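## Task

Remove the masking tape roll from the middle drawer of the slim cabinet with three drawers and set it down on the desk. At the end, all drawers in the room must be completely closed, no cabinet may have been shifted noticeably, and the robot must be upright and not leaning (falling or tilting means failure). Anything that stays in place only because the robot is holding it does not count.

## Robot and tools

Robot: a Hello Robot Stretch 4, a single-arm mobile robot about 1.6 m tall. It has an omni-wheel base (rim within 0.23 m of the base origin), a lift on a vertical mast, an arm that telescopes forward, a wrist with yaw, pitch and roll joints, and a two-finger gripper. Cameras: head_camera, head_left_camera, head_right_camera, wrist_camera. Loose objects may occasionally be nudged by something outside the robot's control.

Frames: the base frame sits on the floor below the base centre, x forward, y left, z up. hand_pose is reported in it (a point between the open fingertips; with all wrist joints at 0 its axes match the base frame), but the printed position may be somewhat off. The odometry frame is the base frame as it was when the scene began.

execute_actions: argument "actions" is a list holding one action or none (an empty list only returns state and images). Optional "cameras": list of camera names or "all"; omitted or null gives all, [] gives none; an unknown name rejects the call. One action may contain "base", "joints" or both, plus optional "pace" and "contact_limits"; alternatively it contains only "end_of_arm". Motions in one action start together and may finish at different times.
- "base": an object with exactly one key, each a relative move from where the base last reported itself: translate_m (metres, straight, forward positive, -2 to 2), strafe_m (metres sideways, left positive, -2 to 2), rotate_rad (radians in place, counter-clockwise from above positive, -3.2 to 3.2).
- "joints": an object of absolute joint targets by name, any subset: lift_m 0 to 1.2 m; arm_m 0 to 0.55 m (extension); wrist_yaw_rad -1.134 to 4.276 (0 points forward, positive turns left, 3.14 is folded back, above 3.4 the arm may obstruct); wrist_pitch_rad -1.117 to 4.259 (0 level, 1.57 pointing down); wrist_roll_rad -1.117 to 4.259 (0 keeps fingers level, positive turns clockwise viewed from behind); gripper_m -0.038 to 0.141 m (fingertip gap; negative squeezes the tips together). Done tolerances: lift and arm ±0.004, yaw and roll ±0.02, pitch ±0.05, gripper ±0.004. Targets past a joint's range are clipped and reported; other bad values or unknown keys reject the whole call with no motion. One action lasts at most 15 s.
- "pace": "slow", "default", "fast" or "max"; base speed up to 0.1/0.3/0.4/0.6 m/s and turn rate 1/2/3/4 rad/s, further reduced when lift_m is above 0.2 at the start of the base move (down to 0.3 m/s and 1 rad/s at 1.2).
- "contact_limits": {"arm_m": value}, 0 (gentlest) to 0.75 (firmest), default 0.5; sets how hard the arm may push before stopping.
- {"end_of_arm": "enable_torque"} re-energises wrist or gripper motors that shut off; they then hold their current position.
A joint or base left out of an action may still be pushing toward an earlier target without the status showing it. If any result reports a stop, the remaining execute_actions, wait and finished_scene calls in that same reply are skipped.

wait: {"seconds": 0 to 10}; commands nothing and returns state and images.
zoom_image: {"camera": name, "region": [x0, y0, x1, y1]} in pixels of that camera's most recent full image, origin top-left, at most 504 by 504; gives a magnified view.
finished_scene: {"scene": 1 or 2}; ends the current scene for good once the robot has held its last command, reports success and gives the next task. The goal must be met and remain met.

Result lines: base_status and joint_status tell how each motion ended: "done" (for the base, wheels turned the commanded amount even if slipping), "off_target" (stopped short, may still push), "contact_stop_at_<key>" (hit something; that part goes slack, so a lift may sag under load or the base may drift), "limit_stop_at_<name>" (built-in limit), "time_out", "torque_fault" (wrist/gripper motor went limp; needs enable_torque). After these, the old target is dropped. "limit_stop_at_tilt" means a lean over 6 degrees: lift, arm and wheels go slack and ignore commands until the lean drops. "limit_stop_at_own_body" means a self-collision guard; moving away is allowed; it tends to occur with pitch below -0.2 combined with roll below -0.4 or above 4. on_its_own lists things not commanded in this call; its "held at" is the held target, not the position. lidar_m: 12 horizontal distances in metres, 30-degree sectors starting straight ahead and going counter-clockwise (4th left, 7th behind, 10th right); "-" means nothing seen or closer than 0.25 m; it spans roughly 0.15 m up to robot height, misses clear objects and thin legs. wrist_depth_mm: a 7 by 7 grid from the top left of median depths 100 to 2000 mm, "-" if unreadable; the robot's own body appears. base_odometry counts wheel rotation only; heading -3.142 to 3.142, left positive. If turned_by_wheels and turned_by_imu differ by more than about 0.1 rad, the base slipped or hit something and heading is off by roughly their difference. base_tilt gives forward and right lean in degrees, each with a fixed bias up to about 1.5. motor_effort gives percent of maximum, positive toward higher joint values, peak in brackets (noisy, biased by a few points); for wheel_0, wheel_1, wheel_2 positive means turning the base right. A rest effort flagged outside its normal range suggests pushing or carrying; a load in a level gripper shifts wrist_pitch effort away from 0.

Gripping: command a gap smaller than the object; smaller values squeeze harder and pull it toward the wrist by up to about a third of the shortfall. Neither the gripper reading nor "done" confirms a grasp; a firm squeeze at a commanded value of 0 or above shows as a clear gripper_m effort change. Fingertips pressed onto a surface can jam; lift to free them.

Start tip: to unfold the wrist, one action with lift_m 0.4 and wrist_yaw_rad 0.

Avoid: dropping things, slamming drawers, hard impacts and very firm pushes. Do not turn or drive holding over 1 kg with arm_m above 0.2, especially at fast paces; steady high or forceful pulls can tip the robot. A wrist motor shuts off if strained to its max, e.g. the gripper pressed into something by base or arm, or over about 2 kg held level. A base_tilt off its starting value may mean a wheel is on something low. Shorter total robot motion time is better.

Each tool is called after ">>>" by a JSON object that holds its "op" and its "data".

## Session

>>> {"op": "execute_actions", "data": {"actions": []}}

Scene clock: 0.00 s.
base_odometry: x=+0.000 y=+0.000 heading=+0.000 (m, m, rad; odometry frame)
turned_by_wheels: +0.000 (rad since the last result)
turned_by_imu: +0.000 (rad since the last result)
base_tilt: forward=+0.1 right=-0.3 (deg)
lidar_m: 2.17 1.32 1.28 2.08 1.82 1.81 2.07 1.92 1.51 1.53 2.18 2.19
base_status: not commanded
joint_positions: lift_m=+0.271 arm_m=+0.001 wrist_yaw_rad=+3.033 wrist_pitch_rad=+0.008 wrist_roll_rad=-0.017 gripper_m=+0.057
joint_status: not commanded
motor_effort: lift_m=+19 arm_m=+0 wrist_yaw_rad=-1 wrist_pitch_rad=-7 wrist_roll_rad=+0 gripper_m=-2 wheel_0=+0 wheel_1=+0 wheel_2=+0 (%)
hand_pose: x=-0.1058 y=+0.1183 z=+0.4468 quat_wxyz=(+0.054, -0.005, -0.008, +0.998) (m; base frame)
wrist_depth_mm: 138 142 - - - 1756 1537 / 108 141 - - 1983 1756 1576 / 113 141 - - - 1756 1537 / 136 169 - - 1921 1708 1537 / 1863 - - - 1983 1756 1537 / 1661 1708 191 1808 204 1661 1537 / 1118 1025 1138 137 1118 1229 1255
pictures: head_camera, head_left_camera, head_right_camera, wrist_camera
Images, in order (width x height): head_camera 420x560, head_left_camera 420x672, head_right_camera 420x672, wrist_camera 616x392.

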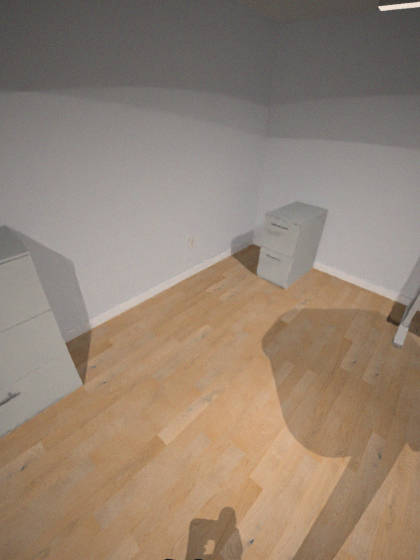

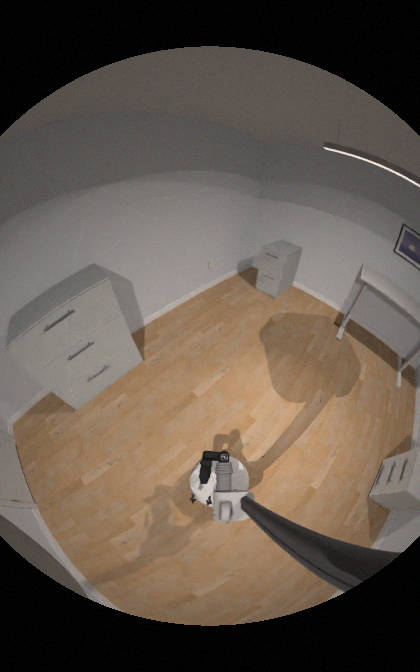

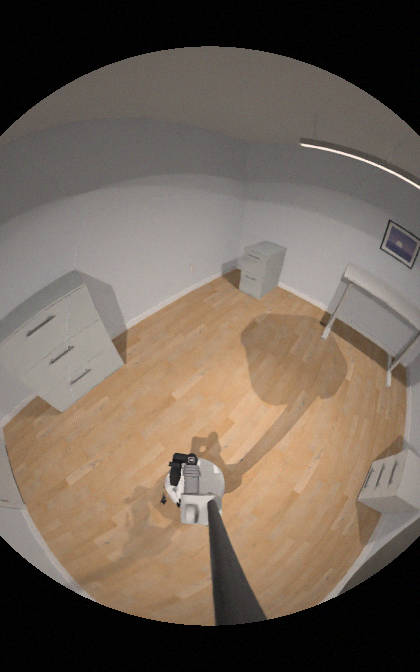

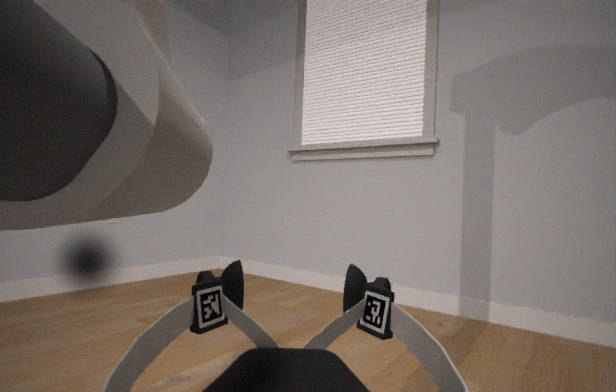

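>>> {"op": "execute_actions", "data": {"actions": [{"base": {"rotate_rad": -1.5}, "joints": {"lift_m": 0.4, "wrist_yaw_rad": 0}}]}}

Scene clock: 7.50 s.
base_odometry: x=+0.000 y=+0.000 heading=-1.500 (m, m, rad; odometry frame)
turned_by_wheels: -1.500 (rad since the last result)
turned_by_imu: -1.471 (rad since the last result)
base_tilt: forward=+0.1 right=-0.3 (deg)
lidar_m: 1.60 2.18 2.45 2.07 1.32 1.29 2.05 1.80 1.81 2.12 1.92 1.48
base_status: done
joint_positions: lift_m=+0.400 arm_m=+0.001 wrist_yaw_rad=+0.000 wrist_pitch_rad=+0.008 wrist_roll_rad=-0.017 gripper_m=+0.057
joint_status: all done
motor_effort: lift_m=+21(22) arm_m=-1(0) wrist_yaw_rad=-1(7) wrist_pitch_rad=-6(6) wrist_roll_rad=+0(1) gripper_m=-3(5) wheel_0=+1(5) wheel_1=+0(5) wheel_2=+0(8) (%)
hand_pose: x=+0.4600 y=-0.0873 z=+0.5756 quat_wxyz=(+1.000, -0.009, +0.004, +0.000) (m; base frame)
wrist_depth_mm: - - - - - 1756 1464 / - - - - - 1708 1464 / - - - - - 1756 1499 / - - - - - 1708 1464 / - - - - 1430 1336 1430 / 1983 - 191 - 204 1281 1430 / 1336 1281 1397 138 1308 1281 1397
pictures: head_camera, head_left_camera, head_right_camera, wrist_camera
Images, in order (width x height): head_camera 420x560, head_left_camera 420x672, head_right_camera 420x672, wrist_camera 616x392.

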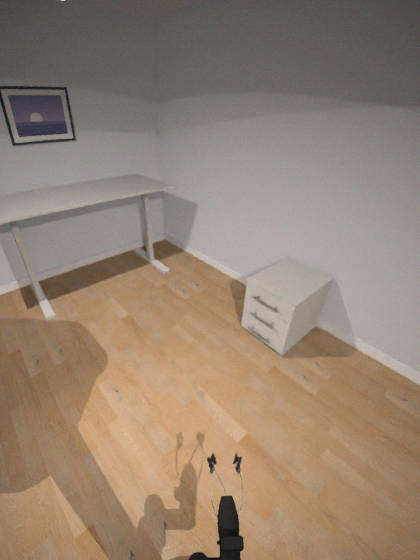

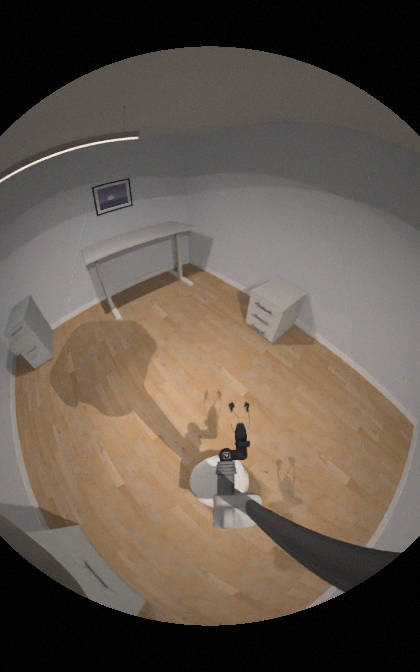

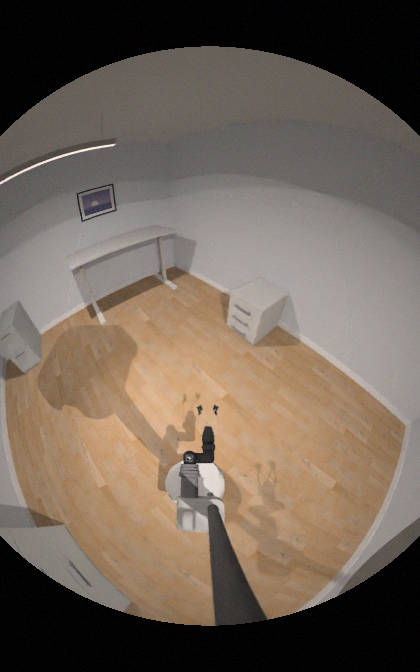

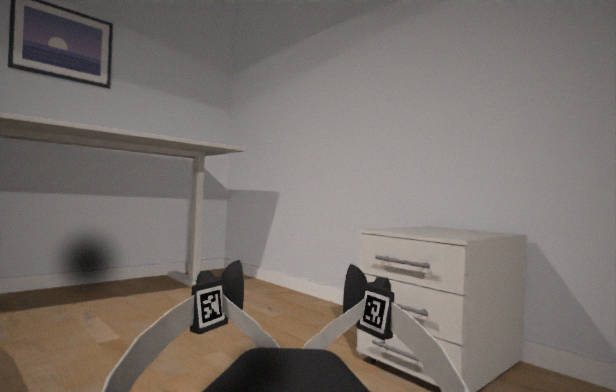

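>>> {"op": "execute_actions", "data": {"actions": [{"base": {"rotate_rad": -0.88}}], "cameras": ["head_camera"]}}

>>> {"op": "execute_actions", "data": {"actions": [{"base": {"strafe_m": 0.9}, "joints": {"lift_m": 0.2}}]}}

Scene clock: 18.97 s.
base_odometry: x=+0.000 y=+0.000 heading=-2.380 (m, m, rad; odometry frame)
turned_by_wheels: -0.880 (rad since the last result)
turned_by_imu: -0.864 (rad since the last result)
base_tilt: forward=+0.1 right=-0.3 (deg)
lidar_m: 1.94 1.51 2.29 2.18 2.43 1.92 1.29 1.33 1.91 1.80 1.83 2.04
base_status: done
joint_positions: lift_m=+0.400 arm_m=+0.001 wrist_yaw_rad=+0.000 wrist_pitch_rad=+0.008 wrist_roll_rad=-0.017 gripper_m=+0.057
joint_status: not commanded
motor_effort: lift_m=+20(21) arm_m=+0(0) wrist_yaw_rad=+0(1) wrist_pitch_rad=-6(7) wrist_roll_rad=+0(1) gripper_m=-4(5) wheel_0=+0(5) wheel_1=-1(5) wheel_2=-1(6) (%)
hand_pose: x=+0.4599 y=-0.0875 z=+0.5757 quat_wxyz=(+1.000, -0.009, +0.004, +0.000) (m; base frame)
wrist_depth_mm: 1708 1708 1756 1756 1808 1808 1863 / 1661 1708 1708 1756 1808 1756 1863 / 1708 1708 1756 1756 1756 1808 1921 / 1661 1708 1708 1756 1756 1808 1808 / 1138 1708 1708 1808 1808 1863 1863 / 1118 1661 191 1708 204 1808 1921 / 1138 1281 1430 138 1397 1537 1537
pictures: head_camera
Images, in order (width x height): head_camera 420x560.

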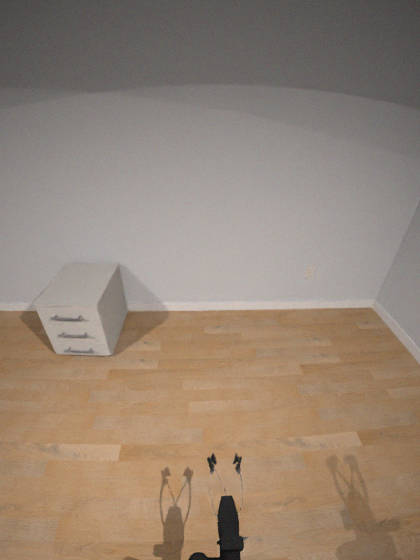

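Scene clock: 23.30 s.
base_odometry: x=+0.621 y=-0.652 heading=-2.380 (m, m, rad; odometry frame)
turned_by_wheels: +0.000 (rad since the last result)
turned_by_imu: -0.004 (rad since the last result)
base_tilt: forward=+0.2 right=-0.3 (deg)
lidar_m: 1.30 1.91 1.36 1.29 1.69 1.87 1.87 1.50 1.84 2.69 2.76 1.99
base_status: done
joint_positions: lift_m=+0.200 arm_m=+0.001 wrist_yaw_rad=+0.000 wrist_pitch_rad=+0.008 wrist_roll_rad=-0.017 gripper_m=+0.057
joint_status: all done
motor_effort: lift_m=+17(15) arm_m=+0(0) wrist_yaw_rad=+0(0) wrist_pitch_rad=-8(7) wrist_roll_rad=-1(1) gripper_m=-4(2) wheel_0=+0(7) wheel_1=-2(7) wheel_2=-1(2) (%)
hand_pose: x=+0.4599 y=-0.0875 z=+0.3759 quat_wxyz=(+1.000, -0.009, +0.004, +0.000) (m; base frame)
wrist_depth_mm: 1661 1708 1708 1708 1756 1756 1808 / 1618 1661 1708 1756 1756 1808 1863 / 1708 1661 1708 1708 1756 1808 1756 / 1661 1708 1118 1138 1708 1756 1756 / 1661 1661 1118 1118 1708 1808 1808 / 1366 1430 191 1160 204 1661 1661 / 917 866 960 138 931 1025 1060
pictures: head_camera, head_left_camera, head_right_camera, wrist_camera
Images, in order (width x height): head_camera 420x560, head_left_camera 420x672, head_right_camera 420x672, wrist_camera 616x392.

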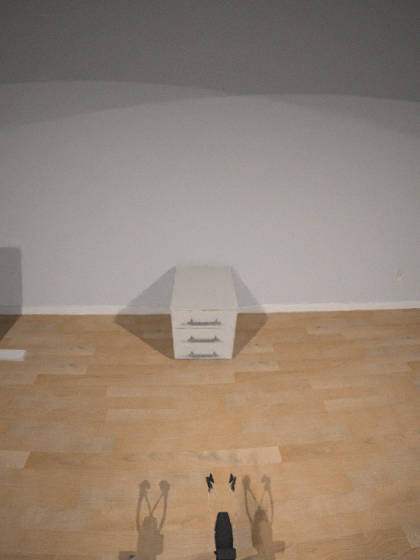

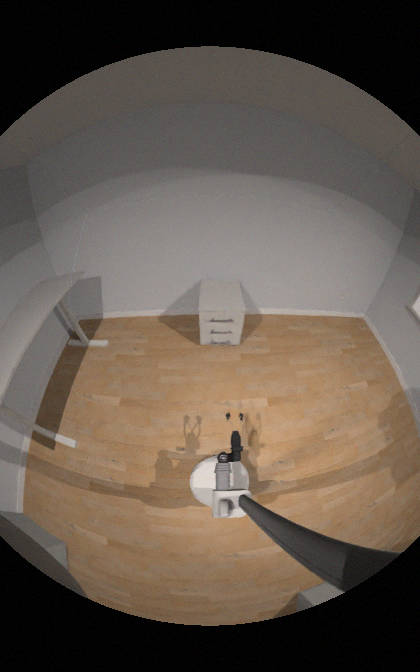

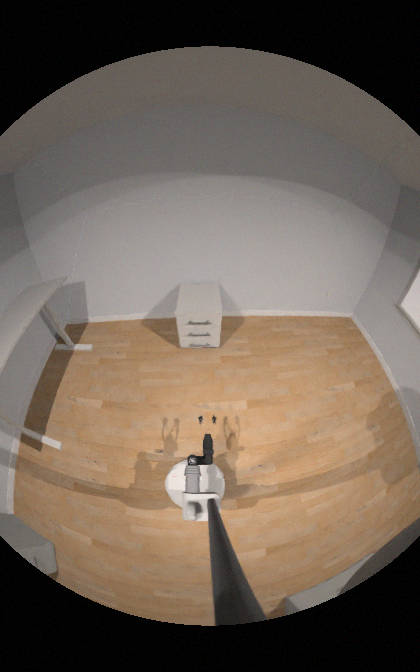

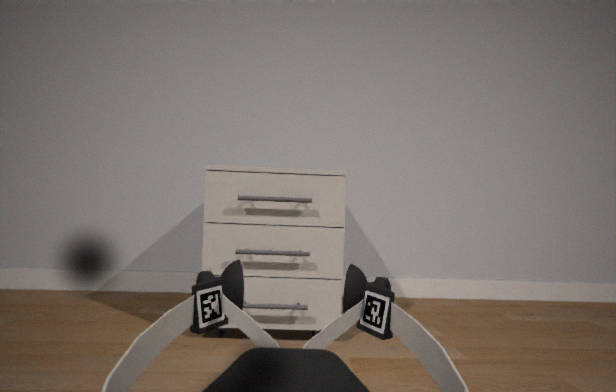

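>>> {"op": "execute_actions", "data": {"actions": [{"base": {"rotate_rad": 0.05}, "joints": {"lift_m": 0.08, "gripper_m": 0.1}}], "cameras": ["wrist_camera"]}}

>>> {"op": "execute_actions", "data": {"actions": [{"base": {"translate_m": 0.45}}], "cameras": ["wrist_camera","head_camera"]}}

Scene clock: 37.63 s.
base_odometry: x=+0.621 y=-0.652 heading=-2.330 (m, m, rad; odometry frame)
turned_by_wheels: +0.050 (rad since the last result)
turned_by_imu: +0.048 (rad since the last result)
base_tilt: forward=+0.1 right=-0.3 (deg)
lidar_m: 1.29 1.80 1.33 1.28 1.69 1.95 1.85 1.51 1.92 2.69 2.67 1.97
base_status: done
joint_positions: lift_m=+0.080 arm_m=+0.001 wrist_yaw_rad=+0.000 wrist_pitch_rad=+0.008 wrist_roll_rad=-0.017 gripper_m=+0.100
joint_status: all done
motor_effort: lift_m=+16(16) arm_m=+0(0) wrist_yaw_rad=-1(1) wrist_pitch_rad=-5(6) wrist_roll_rad=-2(1) gripper_m=-3(6) wheel_0=+1(1) wheel_1=+0(3) wheel_2=+1(5) (%)
hand_pose: x=+0.4599 y=-0.0874 z=+0.2560 quat_wxyz=(+1.000, -0.009, +0.004, +0.000) (m; base frame)
wrist_depth_mm: 1708 1661 1708 1708 1756 1808 1756 / 1708 1708 1708 1708 1708 1708 1708 / 1661 1708 1708 1138 1756 1708 1756 / 1708 1708 1708 1118 1708 1756 1756 / 1708 1708 1138 1138 1708 1756 1756 / 976 904 854 1060 201 1160 1205 / 661 634 691 138 732 699 759
pictures: wrist_camera
Images, in order (width x height): wrist_camera 616x392.

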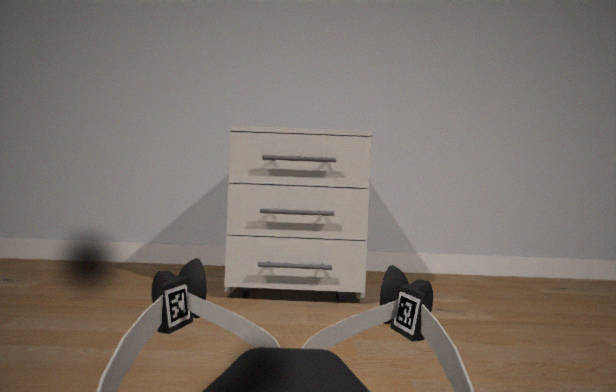

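Scene clock: 40.63 s.
base_odometry: x=+0.311 y=-0.978 heading=-2.330 (m, m, rad; odometry frame)
turned_by_wheels: +0.000 (rad since the last result)
turned_by_imu: -0.001 (rad since the last result)
base_tilt: forward=+0.1 right=-0.3 (deg)
lidar_m: 0.85 1.51 1.31 1.25 1.34 1.98 2.31 1.93 2.81 2.67 2.07 0.91
base_status: done
joint_positions: lift_m=+0.080 arm_m=+0.001 wrist_yaw_rad=+0.000 wrist_pitch_rad=+0.008 wrist_roll_rad=-0.017 gripper_m=+0.100
joint_status: not commanded
motor_effort: lift_m=+17(17) arm_m=+0(0) wrist_yaw_rad=-1(1) wrist_pitch_rad=-6(8) wrist_roll_rad=-2(0) gripper_m=-2(2) wheel_0=-1(2) wheel_1=+0(5) wheel_2=+0(11) (%)
hand_pose: x=+0.4599 y=-0.0874 z=+0.2560 quat_wxyz=(+1.000, -0.009, +0.004, +0.000) (m; base frame)
wrist_depth_mm: 1229 1255 1255 1229 1229 1281 1281 / 1229 1255 661 661 1229 1255 1255 / 1205 1255 661 661 661 1255 1255 / 1229 1255 661 654 654 1255 1255 / 1229 1255 654 661 654 1255 1255 / 976 917 640 654 200 1160 1205 / 668 640 661 138 661 691 759
pictures: head_camera, wrist_camera
Images, in order (width x height): head_camera 420x560, wrist_camera 616x392.

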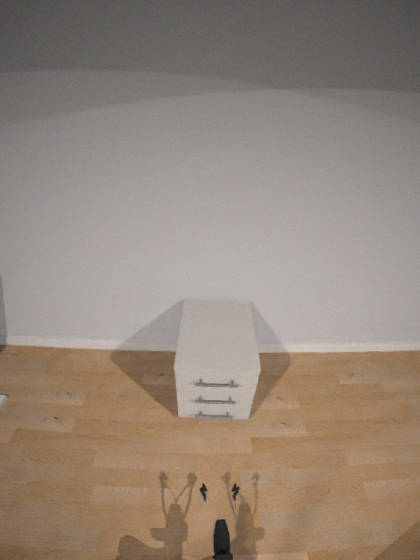

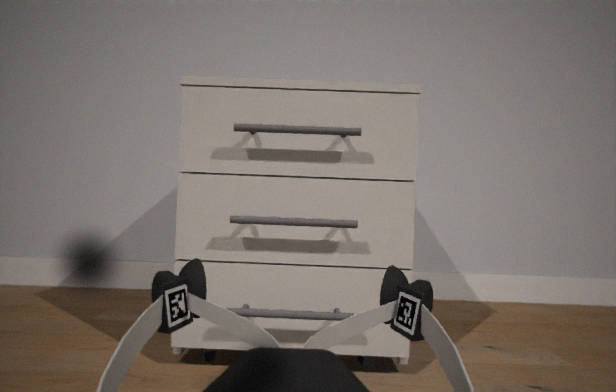

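>>> {"op": "execute_actions", "data": {"actions": [{"base": {"translate_m": 0.2}, "joints": {"lift_m": 0.095, "wrist_roll_rad": 1.57, "gripper_m": 0.08}}], "cameras": ["wrist_camera","head_camera"]}}

Scene clock: 52.50 s.
base_odometry: x=+0.173 y=-1.123 heading=-2.330 (m, m, rad; odometry frame)
turned_by_wheels: +0.000 (rad since the last result)
turned_by_imu: -0.001 (rad since the last result)
base_tilt: forward=+0.1 right=-0.3 (deg)
lidar_m: 0.64 1.31 1.30 1.26 1.32 2.13 2.46 2.12 2.80 2.65 1.75 0.70
base_status: done
joint_positions: lift_m=+0.095 arm_m=+0.001 wrist_yaw_rad=+0.000 wrist_pitch_rad=+0.008 wrist_roll_rad=+1.569 gripper_m=+0.080
joint_status: all done
motor_effort: lift_m=+21(21) arm_m=+0(0) wrist_yaw_rad=-1(1) wrist_pitch_rad=-6(7) wrist_roll_rad=+1(8) gripper_m=-2(2) wheel_0=+1(4) wheel_1=-1(4) wheel_2=+2(8) (%)
hand_pose: x=+0.4599 y=-0.0874 z=+0.2706 quat_wxyz=(+0.708, +0.707, +0.003, -0.003) (m; base frame)
wrist_depth_mm: 1008 1025 1042 1042 1025 549 387 / 1025 445 449 452 455 480 384 / 1025 449 449 455 455 462 382 / 1008 449 452 452 462 462 379 / 1008 449 452 459 459 466 379 / 991 452 200 459 200 466 375 / 1008 452 455 142 466 466 375
pictures: head_camera, wrist_camera
Images, in order (width x height): head_camera 420x560, wrist_camera 616x392.

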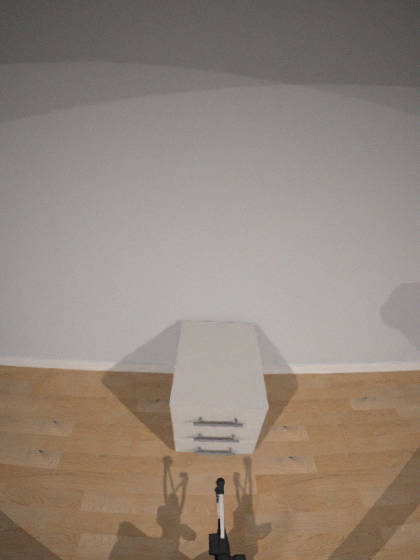

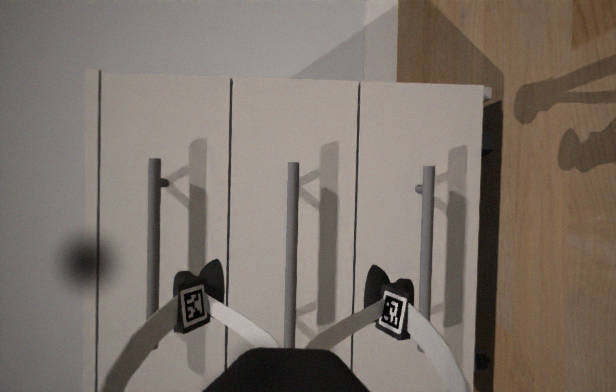

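>>> {"op": "execute_actions", "data": {"actions": [{"joints": {"arm_m": 0.14, "lift_m": 0.1}, "contact_limits": {"arm_m": 0.15}}], "cameras": ["wrist_camera","head_camera"]}}

Scene clock: 62.57 s.
base_odometry: x=+0.173 y=-1.123 heading=-2.330 (m, m, rad; odometry frame)
turned_by_wheels: +0.000 (rad since the last result)
turned_by_imu: -0.001 (rad since the last result)
base_tilt: forward=+0.1 right=-0.4 (deg)
lidar_m: 0.63 1.30 1.31 1.26 1.32 2.12 2.45 2.14 2.82 2.65 1.78 0.70
base_status: not commanded
joint_positions: lift_m=+0.100 arm_m=+0.139 wrist_yaw_rad=+0.000 wrist_pitch_rad=+0.008 wrist_roll_rad=+1.570 gripper_m=+0.080
joint_status: all done
motor_effort: lift_m=+21(22) arm_m=+5(6) wrist_yaw_rad=+1(0) wrist_pitch_rad=-7(7) wrist_roll_rad=+0(1) gripper_m=-3(4) wheel_0=+1(1) wheel_1=-1(1) wheel_2=+2(2) (%)
contact_limits: arm_m 0.15
hand_pose: x=+0.5984 y=-0.0874 z=+0.2756 quat_wxyz=(+0.708, +0.707, +0.003, -0.003) (m; base frame)
wrist_depth_mm: 306 306 312 312 842 484 370 / 306 309 310 312 315 319 322 / 307 309 310 314 317 319 320 / 307 310 314 314 317 320 322 / 310 312 314 317 320 320 324 / 309 310 200 317 201 322 347 / 310 312 315 142 322 322 345
pictures: head_camera, wrist_camera
Images, in order (width x height): head_camera 420x560, wrist_camera 616x392.

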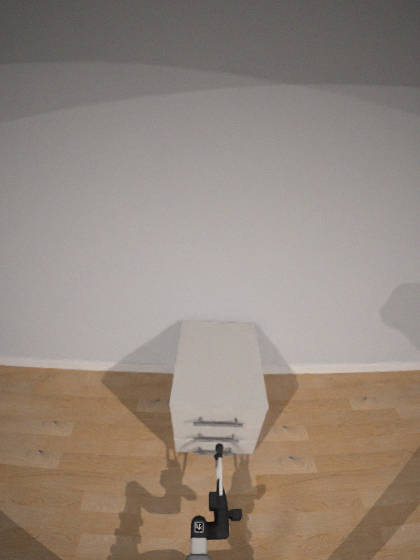

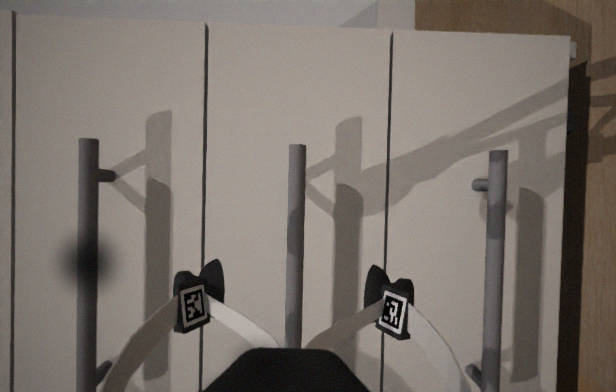

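>>> {"op": "execute_actions", "data": {"actions": [{"joints": {"arm_m": 0.205}, "contact_limits": {"arm_m": 0.1}, "pace": "slow"}], "cameras": ["wrist_camera","head_camera"]}}

Scene clock: 70.27 s.
base_odometry: x=+0.173 y=-1.123 heading=-2.330 (m, m, rad; odometry frame)
turned_by_wheels: +0.000 (rad since the last result)
turned_by_imu: -0.001 (rad since the last result)
base_tilt: forward=+0.1 right=-0.3 (deg)
lidar_m: 0.65 1.29 1.31 1.26 1.33 2.12 2.48 2.12 2.81 2.67 1.76 0.71
base_status: not commanded
joint_positions: lift_m=+0.100 arm_m=+0.204 wrist_yaw_rad=+0.000 wrist_pitch_rad=+0.008 wrist_roll_rad=+1.570 gripper_m=+0.080
joint_status: all done
motor_effort: lift_m=+21(21) arm_m=+6(7) wrist_yaw_rad=+0(2) wrist_pitch_rad=-7(7) wrist_roll_rad=+0(2) gripper_m=-3(2) wheel_0=+1(1) wheel_1=-1(1) wheel_2=+1(1) (%)
contact_limits: arm_m 0.1
hand_pose: x=+0.6634 y=-0.0874 z=+0.2756 quat_wxyz=(+0.708, +0.707, +0.003, -0.003) (m; base frame)
wrist_depth_mm: 242 242 245 247 248 251 252 / 242 244 246 248 250 253 254 / 242 245 247 249 251 254 254 / 244 246 248 250 252 254 254 / 246 247 248 251 253 254 256 / 245 248 199 252 200 257 257 / 246 248 249 142 254 257 258
pictures: head_camera, wrist_camera
Images, in order (width x height): head_camera 420x560, wrist_camera 616x392.

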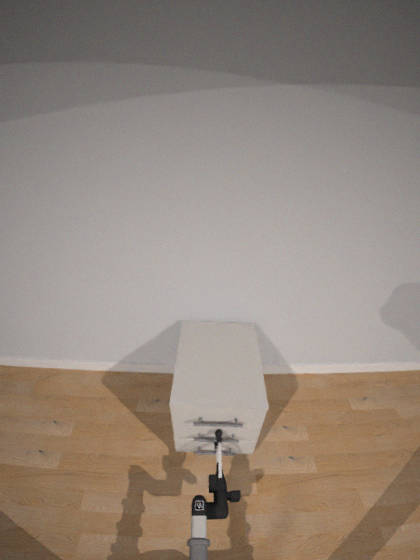

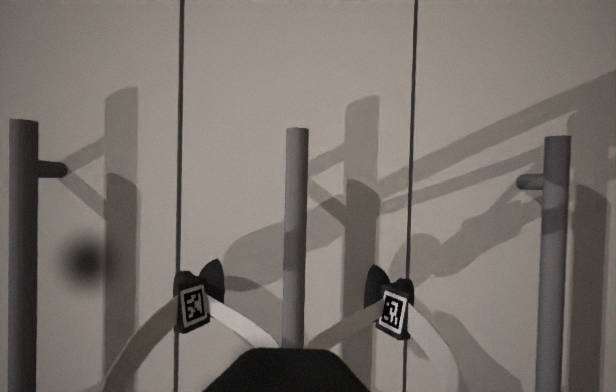

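>>> {"op": "execute_actions", "data": {"actions": [{"joints": {"gripper_m": -0.01}}], "cameras": ["wrist_camera"]}}

Scene clock: 74.77 s.
base_odometry: x=+0.173 y=-1.123 heading=-2.330 (m, m, rad; odometry frame)
turned_by_wheels: +0.000 (rad since the last result)
turned_by_imu: -0.001 (rad since the last result)
base_tilt: forward=+0.1 right=-0.3 (deg)
lidar_m: 0.64 1.30 1.30 1.27 1.34 2.13 2.47 2.13 2.81 2.65 1.75 0.69
base_status: not commanded
joint_positions: lift_m=+0.100 arm_m=+0.204 wrist_yaw_rad=+0.001 wrist_pitch_rad=+0.008 wrist_roll_rad=+1.570 gripper_m=-0.010
joint_status: all done
motor_effort: lift_m=+21(21) arm_m=+4(6) wrist_yaw_rad=-4(5) wrist_pitch_rad=-6(7) wrist_roll_rad=+0(0) gripper_m=-14(17) wheel_0=+1(1) wheel_1=-1(1) wheel_2=+1(2) (%)
hand_pose: x=+0.6638 y=-0.0871 z=+0.2756 quat_wxyz=(+0.708, +0.707, +0.003, -0.003) (m; base frame)
wrist_depth_mm: 240 243 241 242 244 251 252 / 241 242 242 243 246 252 253 / 242 244 242 244 245 253 254 / 243 246 244 246 248 253 255 / 244 246 245 246 248 255 257 / 245 247 184 205 249 255 257 / 246 248 246 178 249 256 258
pictures: wrist_camera
Images, in order (width x height): wrist_camera 616x392.

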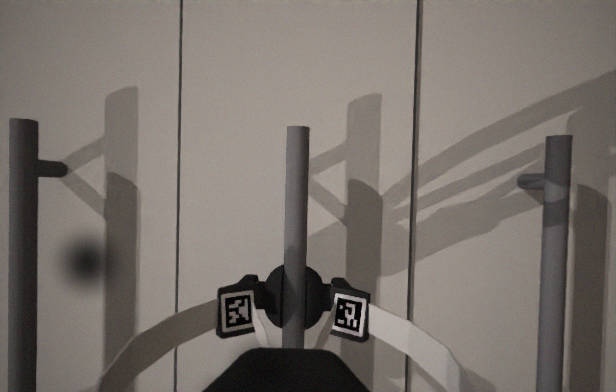

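Gripped. Pull by retracting the arm.

>>> {"op": "execute_actions", "data": {"actions": [{"joints": {"arm_m": 0.0}, "pace": "slow"}], "cameras": ["wrist_camera","head_camera"]}}

Scene clock: 83.17 s.
base_odometry: x=+0.173 y=-1.123 heading=-2.330 (m, m, rad; odometry frame)
turned_by_wheels: +0.001 (rad since the last result)
turned_by_imu: -0.001 (rad since the last result)
base_tilt: forward=+0.1 right=-0.3 (deg)
lidar_m: 0.45 0.51 1.30 1.27 1.34 2.15 2.46 2.11 2.82 2.64 1.73 0.47
base_status: not commanded
joint_positions: lift_m=+0.100 arm_m=+0.002 wrist_yaw_rad=+0.009 wrist_pitch_rad=+0.009 wrist_roll_rad=+1.570 gripper_m=-0.010
joint_status: all done
on_its_own: wrist_yaw_rad is at rest, and its effort (-26) is outside its rest range (-13 to +13)
motor_effort: lift_m=+21(21) arm_m=-5(7) wrist_yaw_rad=-26(26) wrist_pitch_rad=-8(9) wrist_roll_rad=+1(0) gripper_m=-13(15) wheel_0=+4(4) wheel_1=+0(1) wheel_2=+3(3) (%)
hand_pose: x=+0.4616 y=-0.0849 z=+0.2754 quat_wxyz=(+0.708, +0.707, +0.006, +0.000) (m; base frame)
wrist_depth_mm: 1008 991 237 239 241 554 392 / 976 439 238 241 243 473 387 / 1008 439 241 242 244 455 389 / 1008 445 242 243 245 459 387 / 1025 449 243 245 247 462 382 / 1008 452 183 207 247 469 382 / 1008 452 247 177 250 466 379
pictures: head_camera, wrist_camera
Images, in order (width x height): head_camera 420x560, wrist_camera 616x392.

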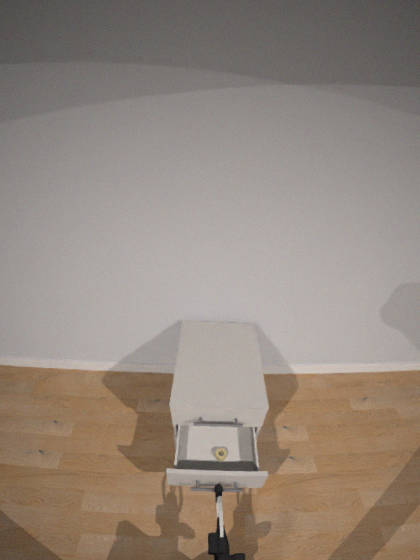

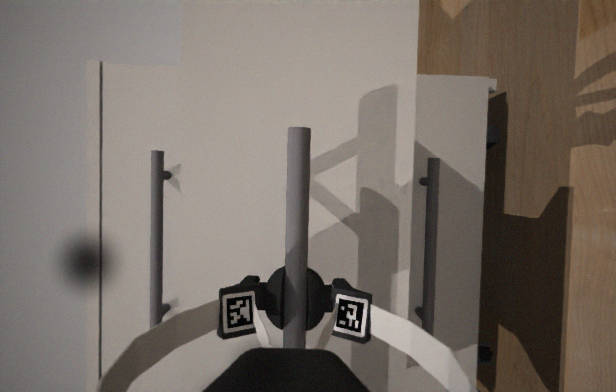

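>>> {"op": "execute_actions", "data": {"actions": [{"base": {"translate_m": -0.08}, "joints": {"wrist_yaw_rad": 0.025}, "pace": "slow"}], "cameras": ["head_camera"]}}

>>> {"op": "execute_actions", "data": {"actions": [{"joints": {"gripper_m": 0.08}}], "cameras": []}}

>>> {"op": "execute_actions", "data": {"actions": [{"base": {"translate_m": -0.1}, "joints": {"wrist_yaw_rad": 0.0}}], "cameras": ["head_camera", "wrist_camera"]}}

Scene clock: 96.83 s.
base_odometry: x=+0.228 y=-1.065 heading=-2.330 (m, m, rad; odometry frame)
turned_by_wheels: +0.000 (rad since the last result)
turned_by_imu: -0.001 (rad since the last result)
base_tilt: forward=+0.1 right=-0.4 (deg)
lidar_m: 0.46 0.51 1.30 1.26 1.32 2.08 2.44 2.04 2.83 2.66 1.88 0.46
base_status: done
joint_positions: lift_m=+0.100 arm_m=+0.001 wrist_yaw_rad=+0.027 wrist_pitch_rad=+0.009 wrist_roll_rad=+1.570 gripper_m=-0.010
joint_status: all done
motor_effort: lift_m=+21(21) arm_m=-5(6) wrist_yaw_rad=-5(22) wrist_pitch_rad=-9(9) wrist_roll_rad=+1(0) gripper_m=-12(13) wheel_0=+1(5) wheel_1=-1(3) wheel_2=+2(5) (%)
hand_pose: x=+0.4631 y=-0.0797 z=+0.2754 quat_wxyz=(+0.708, +0.707, +0.013, +0.006) (m; base frame)
wrist_depth_mm: 1078 1078 236 237 240 549 389 / 1078 1060 237 239 241 535 387 / 1078 521 239 241 243 535 389 / 1098 525 241 243 246 539 382 / 1078 530 243 244 247 539 384 / 1098 539 184 208 249 535 384 / 1098 539 246 177 251 469 382
pictures: head_camera
Images, in order (width x height): head_camera 420x560.

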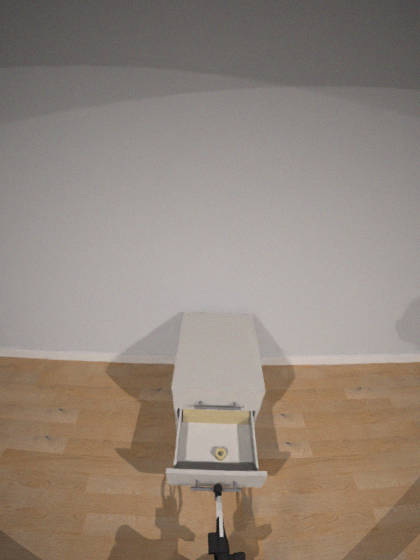

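Scene clock: 98.50 s.
base_odometry: x=+0.228 y=-1.065 heading=-2.330 (m, m, rad; odometry frame)
turned_by_wheels: +0.000 (rad since the last result)
turned_by_imu: +0.000 (rad since the last result)
base_tilt: forward=+0.1 right=-0.3 (deg)
lidar_m: 0.44 0.51 1.32 1.27 1.33 2.06 2.41 2.03 2.82 2.67 1.88 0.48
base_status: not commanded
joint_positions: lift_m=+0.100 arm_m=+0.001 wrist_yaw_rad=+0.025 wrist_pitch_rad=+0.009 wrist_roll_rad=+1.570 gripper_m=+0.080
joint_status: all done
motor_effort: lift_m=+21(21) arm_m=-5(5) wrist_yaw_rad=-2(5) wrist_pitch_rad=-8(8) wrist_roll_rad=+2(1) gripper_m=-3(14) wheel_0=+1(0) wheel_1=-1(2) wheel_2=+3(2) (%)
hand_pose: x=+0.4629 y=-0.0801 z=+0.2755 quat_wxyz=(+0.708, +0.707, +0.012, +0.006) (m; base frame)
wrist_depth_mm: 1078 1078 243 245 246 549 392 / 1078 1078 244 246 248 535 389 / 1078 521 248 248 250 535 387 / 1098 525 248 250 251 544 387 / 1098 530 250 252 253 544 384 / 1098 530 198 253 200 539 384 / 1098 535 254 142 257 496 382
pictures: none
No camera images: the call's "cameras" was empty. Leave "cameras" out to get every camera's image.

Scene clock: 100.03 s.
base_odometry: x=+0.297 y=-0.993 heading=-2.329 (m, m, rad; odometry frame)
turned_by_wheels: +0.000 (rad since the last result)
turned_by_imu: +0.000 (rad since the last result)
base_tilt: forward=+0.1 right=-0.3 (deg)
lidar_m: 0.55 1.48 1.32 1.26 1.33 2.01 2.34 1.96 2.81 2.67 2.03 0.56
base_status: done
joint_positions: lift_m=+0.100 arm_m=+0.001 wrist_yaw_rad=+0.000 wrist_pitch_rad=+0.009 wrist_roll_rad=+1.570 gripper_m=+0.080
joint_status: all done
motor_effort: lift_m=+21(21) arm_m=-5(5) wrist_yaw_rad=-1(1) wrist_pitch_rad=-9(9) wrist_roll_rad=+1(2) gripper_m=-2(2) wheel_0=+1(3) wheel_1=+1(2) wheel_2=-1(10) (%)
hand_pose: x=+0.4608 y=-0.0874 z=+0.2755 quat_wxyz=(+0.708, +0.707, +0.003, -0.003) (m; base frame)
wrist_depth_mm: 1182 1205 1205 1229 1098 554 394 / 1182 1205 351 351 831 554 389 / 1205 1205 353 353 640 549 389 / 1182 1182 351 353 647 544 387 / 1182 1205 353 357 647 539 387 / 1182 1205 199 355 201 535 384 / 1182 1205 647 142 647 504 382
pictures: head_camera, wrist_camera
Images, in order (width x height): head_camera 420x560, wrist_camera 616x392.

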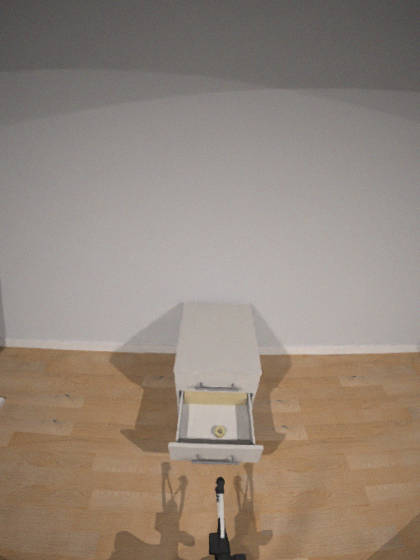

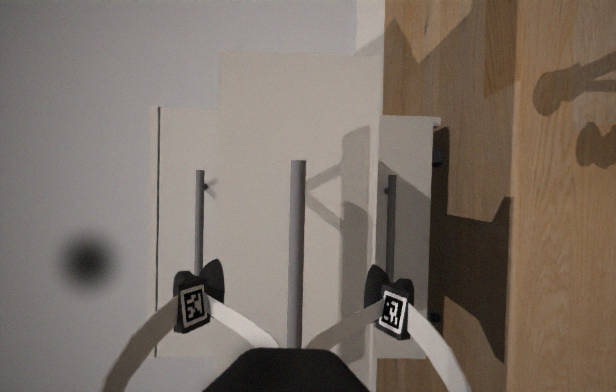

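>>> {"op": "execute_actions", "data": {"actions": [{"joints": {"lift_m": 0.55, "wrist_pitch_rad": 1.57, "wrist_roll_rad": 0.0, "gripper_m": 0.12}}], "cameras": []}}

>>> {"op": "execute_actions", "data": {"actions": [{"joints": {"arm_m": 0.4}}], "cameras": ["head_camera", "wrist_camera"]}}

Scene clock: 110.60 s.
base_odometry: x=+0.297 y=-0.993 heading=-2.329 (m, m, rad; odometry frame)
turned_by_wheels: +0.000 (rad since the last result)
turned_by_imu: -0.001 (rad since the last result)
base_tilt: forward=+0.1 right=-0.3 (deg)
lidar_m: 0.56 1.49 1.31 1.26 1.31 2.00 2.33 1.95 2.81 2.66 2.04 0.56
base_status: not commanded
joint_positions: lift_m=+0.243 arm_m=+0.001 wrist_yaw_rad=+0.000 wrist_pitch_rad=+1.396 wrist_roll_rad=+0.184 gripper_m=+0.120
joint_status: lift_m limit_stop_at_own_body (moved +0.143 of +0.450); wrist_pitch_rad limit_stop_at_own_body (moved +1.387 of +1.561); wrist_roll_rad limit_stop_at_own_body (moved -1.385 of -1.570); the others done
on_its_own: wrist_pitch_rad is held at +1.396, not at your +1.570, since a limit_stop_at_own_body; wrist_roll_rad is held at +0.184, not at your +0.000, since a limit_stop_at_own_body; lift_m is slack since a limit_stop_at_own_body (your +0.550 is given up); arm_m is slack since a limit_stop_at_own_body
motor_effort: lift_m=+19(23) arm_m=+0(5) wrist_yaw_rad=+0(0) wrist_pitch_rad=-1(4) wrist_roll_rad=-2(7) gripper_m=+0(2) wheel_0=+0(1) wheel_1=+0(0) wheel_2=-1(1) (%)
hand_pose: x=+0.2224 y=-0.0874 z=+0.1369 quat_wxyz=(+0.763, +0.071, +0.640, -0.059) (m; base frame)
wrist_depth_mm: 413 413 415 413 413 410 410 / 402 402 399 402 399 399 399 / 389 387 389 389 384 387 387 / 377 377 377 375 375 375 373 / 364 366 368 364 364 364 364 / 355 216 353 355 206 355 355 / 349 172 176 142 345 345 347
pictures: none
No camera images: the call's "cameras" was empty. Leave "cameras" out to get every camera's image.

not run: a stop came earlier in this reply.

>>> {"op": "execute_actions", "data": {"actions": [{"joints": {"lift_m": 0.55}}], "cameras": []}}

>>> {"op": "execute_actions", "data": {"actions": [{"joints": {"arm_m": 0.4, "wrist_pitch_rad": 1.57, "wrist_roll_rad": 0.0}}], "cameras": ["head_camera", "wrist_camera"]}}

Scene clock: 116.87 s.
base_odometry: x=+0.297 y=-0.993 heading=-2.329 (m, m, rad; odometry frame)
turned_by_wheels: +0.000 (rad since the last result)
turned_by_imu: -0.001 (rad since the last result)
base_tilt: forward=+0.1 right=-0.3 (deg)
lidar_m: 0.55 1.48 1.30 1.26 1.35 1.98 2.34 1.93 2.81 2.67 2.02 0.56
base_status: not commanded
joint_positions: lift_m=+0.550 arm_m=+0.001 wrist_yaw_rad=+0.000 wrist_pitch_rad=+1.396 wrist_roll_rad=+0.184 gripper_m=+0.120
joint_status: all done
on_its_own: wrist_pitch_rad is held at +1.396, not at your +1.570, since a limit_stop_at_own_body; wrist_roll_rad is held at +0.184, not at your +0.000, since a limit_stop_at_own_body; arm_m is slack since a limit_stop_at_own_body
motor_effort: lift_m=+21(20) arm_m=+0(0) wrist_yaw_rad=-2(0) wrist_pitch_rad=-1(1) wrist_roll_rad=-1(1) gripper_m=+0(0) wheel_0=+1(1) wheel_1=+1(0) wheel_2=+0(0) (%)
hand_pose: x=+0.2224 y=-0.0874 z=+0.4439 quat_wxyz=(+0.763, +0.071, +0.640, -0.059) (m; base frame)
wrist_depth_mm: 768 512 535 759 750 759 768 / 741 741 741 732 741 732 723 / 723 715 715 723 715 715 707 / 699 699 691 699 691 699 691 / 676 676 676 676 668 676 668 / 654 216 459 496 206 654 654 / 640 445 436 142 634 640 640
pictures: none
No camera images: the call's "cameras" was empty. Leave "cameras" out to get every camera's image.

Scene clock: 119.13 s.
base_odometry: x=+0.297 y=-0.993 heading=-2.329 (m, m, rad; odometry frame)
turned_by_wheels: +0.000 (rad since the last result)
turned_by_imu: +0.000 (rad since the last result)
base_tilt: forward=+0.1 right=-0.3 (deg)
lidar_m: 0.53 1.49 1.31 1.25 1.33 1.98 2.33 1.94 2.81 2.66 2.04 0.59
base_status: not commanded
joint_positions: lift_m=+0.550 arm_m=+0.399 wrist_yaw_rad=+0.000 wrist_pitch_rad=+1.570 wrist_roll_rad=+0.000 gripper_m=+0.120
joint_status: all done
motor_effort: lift_m=+21(21) arm_m=+6(6) wrist_yaw_rad=-1(0) wrist_pitch_rad=+0(1) wrist_roll_rad=-1(3) gripper_m=-3(2) wheel_0=+1(1) wheel_1=+1(0) wheel_2=+0(0) (%)
hand_pose: x=+0.5702 y=-0.0874 z=+0.4395 quat_wxyz=(+0.707, +0.000, +0.707, +0.000) (m; base frame)
wrist_depth_mm: 668 439 449 452 452 683 691 / 668 445 449 449 455 683 683 / 661 421 449 449 452 683 691 / 654 404 445 449 452 683 683 / 654 654 382 387 347 676 683 / 654 216 661 668 207 683 683 / 647 654 668 142 668 676 676
pictures: head_camera, wrist_camera
Images, in order (width x height): head_camera 420x560, wrist_camera 616x392.

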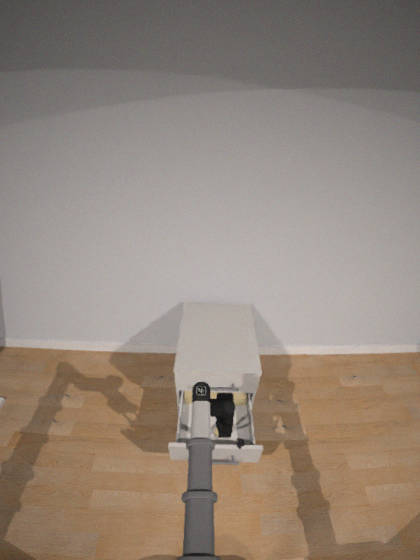

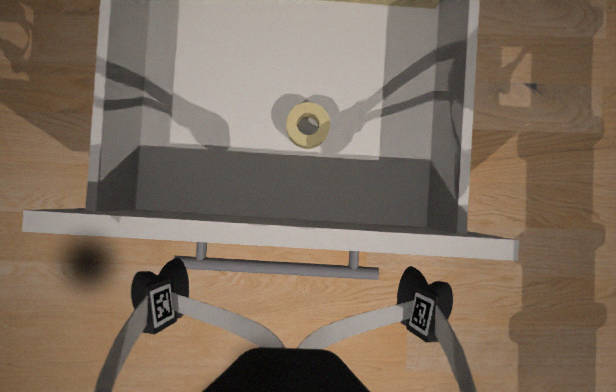

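>>> {"op": "execute_actions", "data": {"actions": [{"joints": {"arm_m": 0.53, "gripper_m": 0.1}}], "cameras": []}}

>>> {"op": "execute_actions", "data": {"actions": [{"joints": {"lift_m": 0.42}}], "cameras": ["head_camera", "wrist_camera"]}}

Scene clock: 130.97 s.
base_odometry: x=+0.297 y=-0.993 heading=-2.329 (m, m, rad; odometry frame)
turned_by_wheels: +0.000 (rad since the last result)
turned_by_imu: -0.001 (rad since the last result)
base_tilt: forward=+0.1 right=-0.3 (deg)
lidar_m: 0.55 1.46 1.31 1.26 1.33 1.99 2.33 1.93 2.80 2.66 2.03 0.57
base_status: not commanded
joint_positions: lift_m=+0.550 arm_m=+0.529 wrist_yaw_rad=+0.000 wrist_pitch_rad=+1.570 wrist_roll_rad=+0.000 gripper_m=+0.100
joint_status: all done
motor_effort: lift_m=+21(21) arm_m=+6(6) wrist_yaw_rad=+0(0) wrist_pitch_rad=-1(1) wrist_roll_rad=-1(1) gripper_m=+0(2) wheel_0=+1(1) wheel_1=+1(1) wheel_2=+0(0) (%)
hand_pose: x=+0.7002 y=-0.0874 z=+0.4395 quat_wxyz=(+0.707, +0.000, +0.707, +0.000) (m; base frame)
wrist_depth_mm: 260 247 242 234 228 221 216 / 668 379 304 290 281 314 683 / 661 442 449 449 455 683 683 / 661 424 445 449 449 683 683 / 654 430 442 445 449 676 676 / 654 379 418 445 201 668 683 / 340 310 336 138 362 668 676
pictures: none
No camera images: the call's "cameras" was empty. Leave "cameras" out to get every camera's image.

Scene clock: 132.57 s.
base_odometry: x=+0.297 y=-0.993 heading=-2.329 (m, m, rad; odometry frame)
turned_by_wheels: +0.000 (rad since the last result)
turned_by_imu: +0.000 (rad since the last result)
base_tilt: forward=+0.2 right=-0.3 (deg)
lidar_m: 0.55 1.48 1.31 1.26 1.35 2.00 2.33 1.94 2.81 2.66 2.04 0.57
base_status: not commanded
joint_positions: lift_m=+0.420 arm_m=+0.529 wrist_yaw_rad=+0.000 wrist_pitch_rad=+1.570 wrist_roll_rad=+0.000 gripper_m=+0.100
joint_status: all done
motor_effort: lift_m=+16(19) arm_m=+6(6) wrist_yaw_rad=+0(1) wrist_pitch_rad=+1(1) wrist_roll_rad=-2(0) gripper_m=-1(1) wheel_0=+1(0) wheel_1=+0(0) wheel_2=+0(0) (%)
hand_pose: x=+0.7002 y=-0.0874 z=+0.3099 quat_wxyz=(+0.707, +0.000, +0.707, +0.000) (m; base frame)
wrist_depth_mm: 254 264 255 248 245 246 246 / 268 315 317 319 320 309 254 / 272 312 315 317 320 320 259 / 278 315 315 315 319 320 399 / 278 312 312 314 317 317 399 / 285 310 314 315 200 310 397 / 285 306 310 138 315 273 394
pictures: head_camera, wrist_camera
Images, in order (width x height): head_camera 420x560, wrist_camera 616x392.

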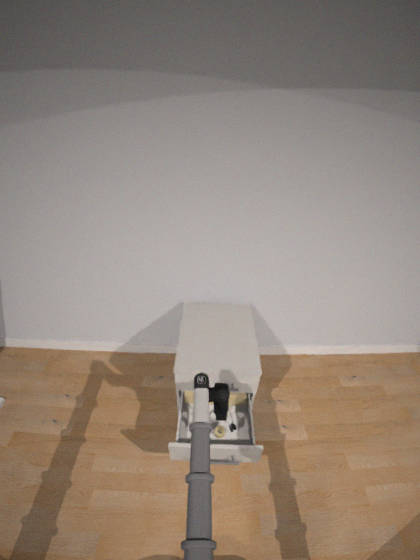

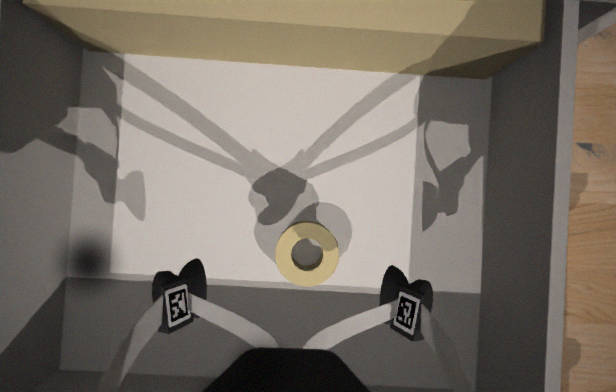

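>>> {"op": "execute_actions", "data": {"actions": [{"base": {"strafe_m": -0.01}, "joints": {"arm_m": 0.538, "lift_m": 0.355}, "pace": "slow"}], "cameras": ["wrist_camera"]}}

Scene clock: 141.13 s.
base_odometry: x=+0.290 y=-0.986 heading=-2.329 (m, m, rad; odometry frame)
turned_by_wheels: +0.000 (rad since the last result)
turned_by_imu: -0.001 (rad since the last result)
base_tilt: forward=+0.1 right=-0.3 (deg)
lidar_m: 0.55 1.47 1.31 1.29 1.35 2.00 2.33 1.95 2.80 2.66 2.03 0.58
base_status: done
joint_positions: lift_m=+0.355 arm_m=+0.537 wrist_yaw_rad=+0.000 wrist_pitch_rad=+1.570 wrist_roll_rad=+0.000 gripper_m=+0.100
joint_status: all done
motor_effort: lift_m=+16(17) arm_m=+5(6) wrist_yaw_rad=-1(1) wrist_pitch_rad=+0(0) wrist_roll_rad=-3(1) gripper_m=-1(1) wheel_0=+0(3) wheel_1=+0(3) wheel_2=+0(1) (%)
hand_pose: x=+0.7082 y=-0.0874 z=+0.2449 quat_wxyz=(+0.707, +0.000, +0.707, +0.000) (m; base frame)
wrist_depth_mm: 248 246 237 230 223 216 213 / 248 249 251 252 255 255 228 / 247 249 250 251 253 255 224 / 247 248 250 251 253 253 221 / 246 247 249 251 252 253 218 / 245 247 224 234 200 252 216 / 244 246 247 139 251 252 213
pictures: wrist_camera
Images, in order (width x height): wrist_camera 616x392.

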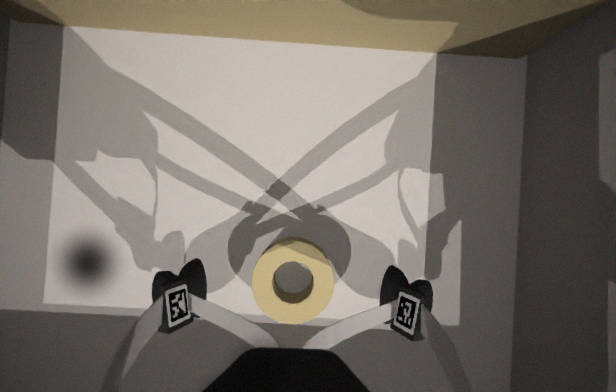

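>>> {"op": "execute_actions", "data": {"actions": [{"joints": {"gripper_m": 0.02}}], "cameras": ["wrist_camera"]}}

>>> {"op": "execute_actions", "data": {"actions": [{"joints": {"lift_m": 0.6}}], "cameras": ["wrist_camera"]}}

Scene clock: 147.10 s.
base_odometry: x=+0.290 y=-0.986 heading=-2.329 (m, m, rad; odometry frame)
turned_by_wheels: +0.000 (rad since the last result)
turned_by_imu: -0.001 (rad since the last result)
base_tilt: forward=+0.1 right=-0.3 (deg)
lidar_m: 0.55 1.48 1.34 1.29 1.35 2.00 2.33 1.95 2.79 2.65 2.03 0.58
base_status: not commanded
joint_positions: lift_m=+0.355 arm_m=+0.537 wrist_yaw_rad=+0.000 wrist_pitch_rad=+1.570 wrist_roll_rad=+0.000 gripper_m=+0.020
joint_status: all done
motor_effort: lift_m=+16(16) arm_m=+5(6) wrist_yaw_rad=+0(1) wrist_pitch_rad=-1(0) wrist_roll_rad=-2(1) gripper_m=-15(13) wheel_0=+0(0) wheel_1=+0(0) wheel_2=+0(0) (%)
hand_pose: x=+0.7082 y=-0.0874 z=+0.2449 quat_wxyz=(+0.707, +0.000, +0.707, +0.000) (m; base frame)
wrist_depth_mm: 247 246 238 229 223 216 212 / 248 250 250 252 253 255 228 / 248 249 250 252 254 255 225 / 246 247 249 251 252 254 221 / 246 248 249 250 252 253 218 / 246 247 189 218 191 253 216 / 245 246 247 150 250 252 213
pictures: wrist_camera
Images, in order (width x height): wrist_camera 616x392.

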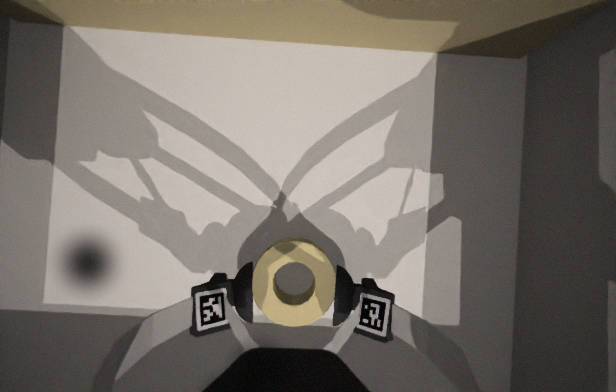

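Scene clock: 149.20 s.
base_odometry: x=+0.290 y=-0.986 heading=-2.329 (m, m, rad; odometry frame)
turned_by_wheels: +0.000 (rad since the last result)
turned_by_imu: +0.000 (rad since the last result)
base_tilt: forward=+0.1 right=-0.3 (deg)
lidar_m: 0.56 1.48 1.33 1.27 1.33 2.00 2.33 1.93 2.81 2.64 2.05 0.59
base_status: not commanded
joint_positions: lift_m=+0.600 arm_m=+0.537 wrist_yaw_rad=+0.000 wrist_pitch_rad=+1.570 wrist_roll_rad=+0.000 gripper_m=+0.020
joint_status: all done
motor_effort: lift_m=+21(24) arm_m=+5(6) wrist_yaw_rad=-1(1) wrist_pitch_rad=-2(0) wrist_roll_rad=-2(2) gripper_m=-15(16) wheel_0=+0(0) wheel_1=+0(0) wheel_2=+0(0) (%)
hand_pose: x=+0.7082 y=-0.0874 z=+0.4895 quat_wxyz=(+0.707, +0.000, +0.707, +0.000) (m; base frame)
wrist_depth_mm: 240 232 224 216 213 204 200 / 707 314 303 290 287 291 732 / 715 492 496 500 500 732 741 / 707 488 496 500 500 732 732 / 707 488 492 496 500 723 732 / 699 433 189 218 191 723 732 / 699 362 377 150 368 732 732
pictures: wrist_camera
Images, in order (width x height): wrist_camera 616x392.

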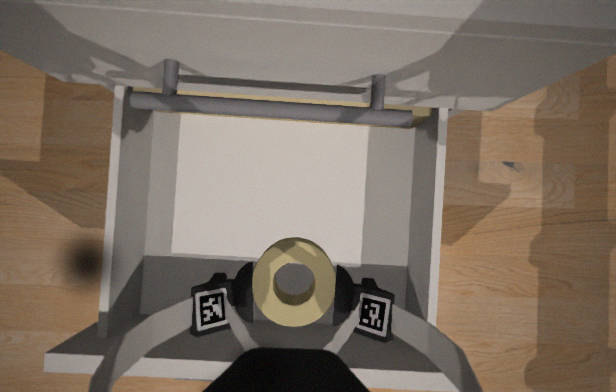

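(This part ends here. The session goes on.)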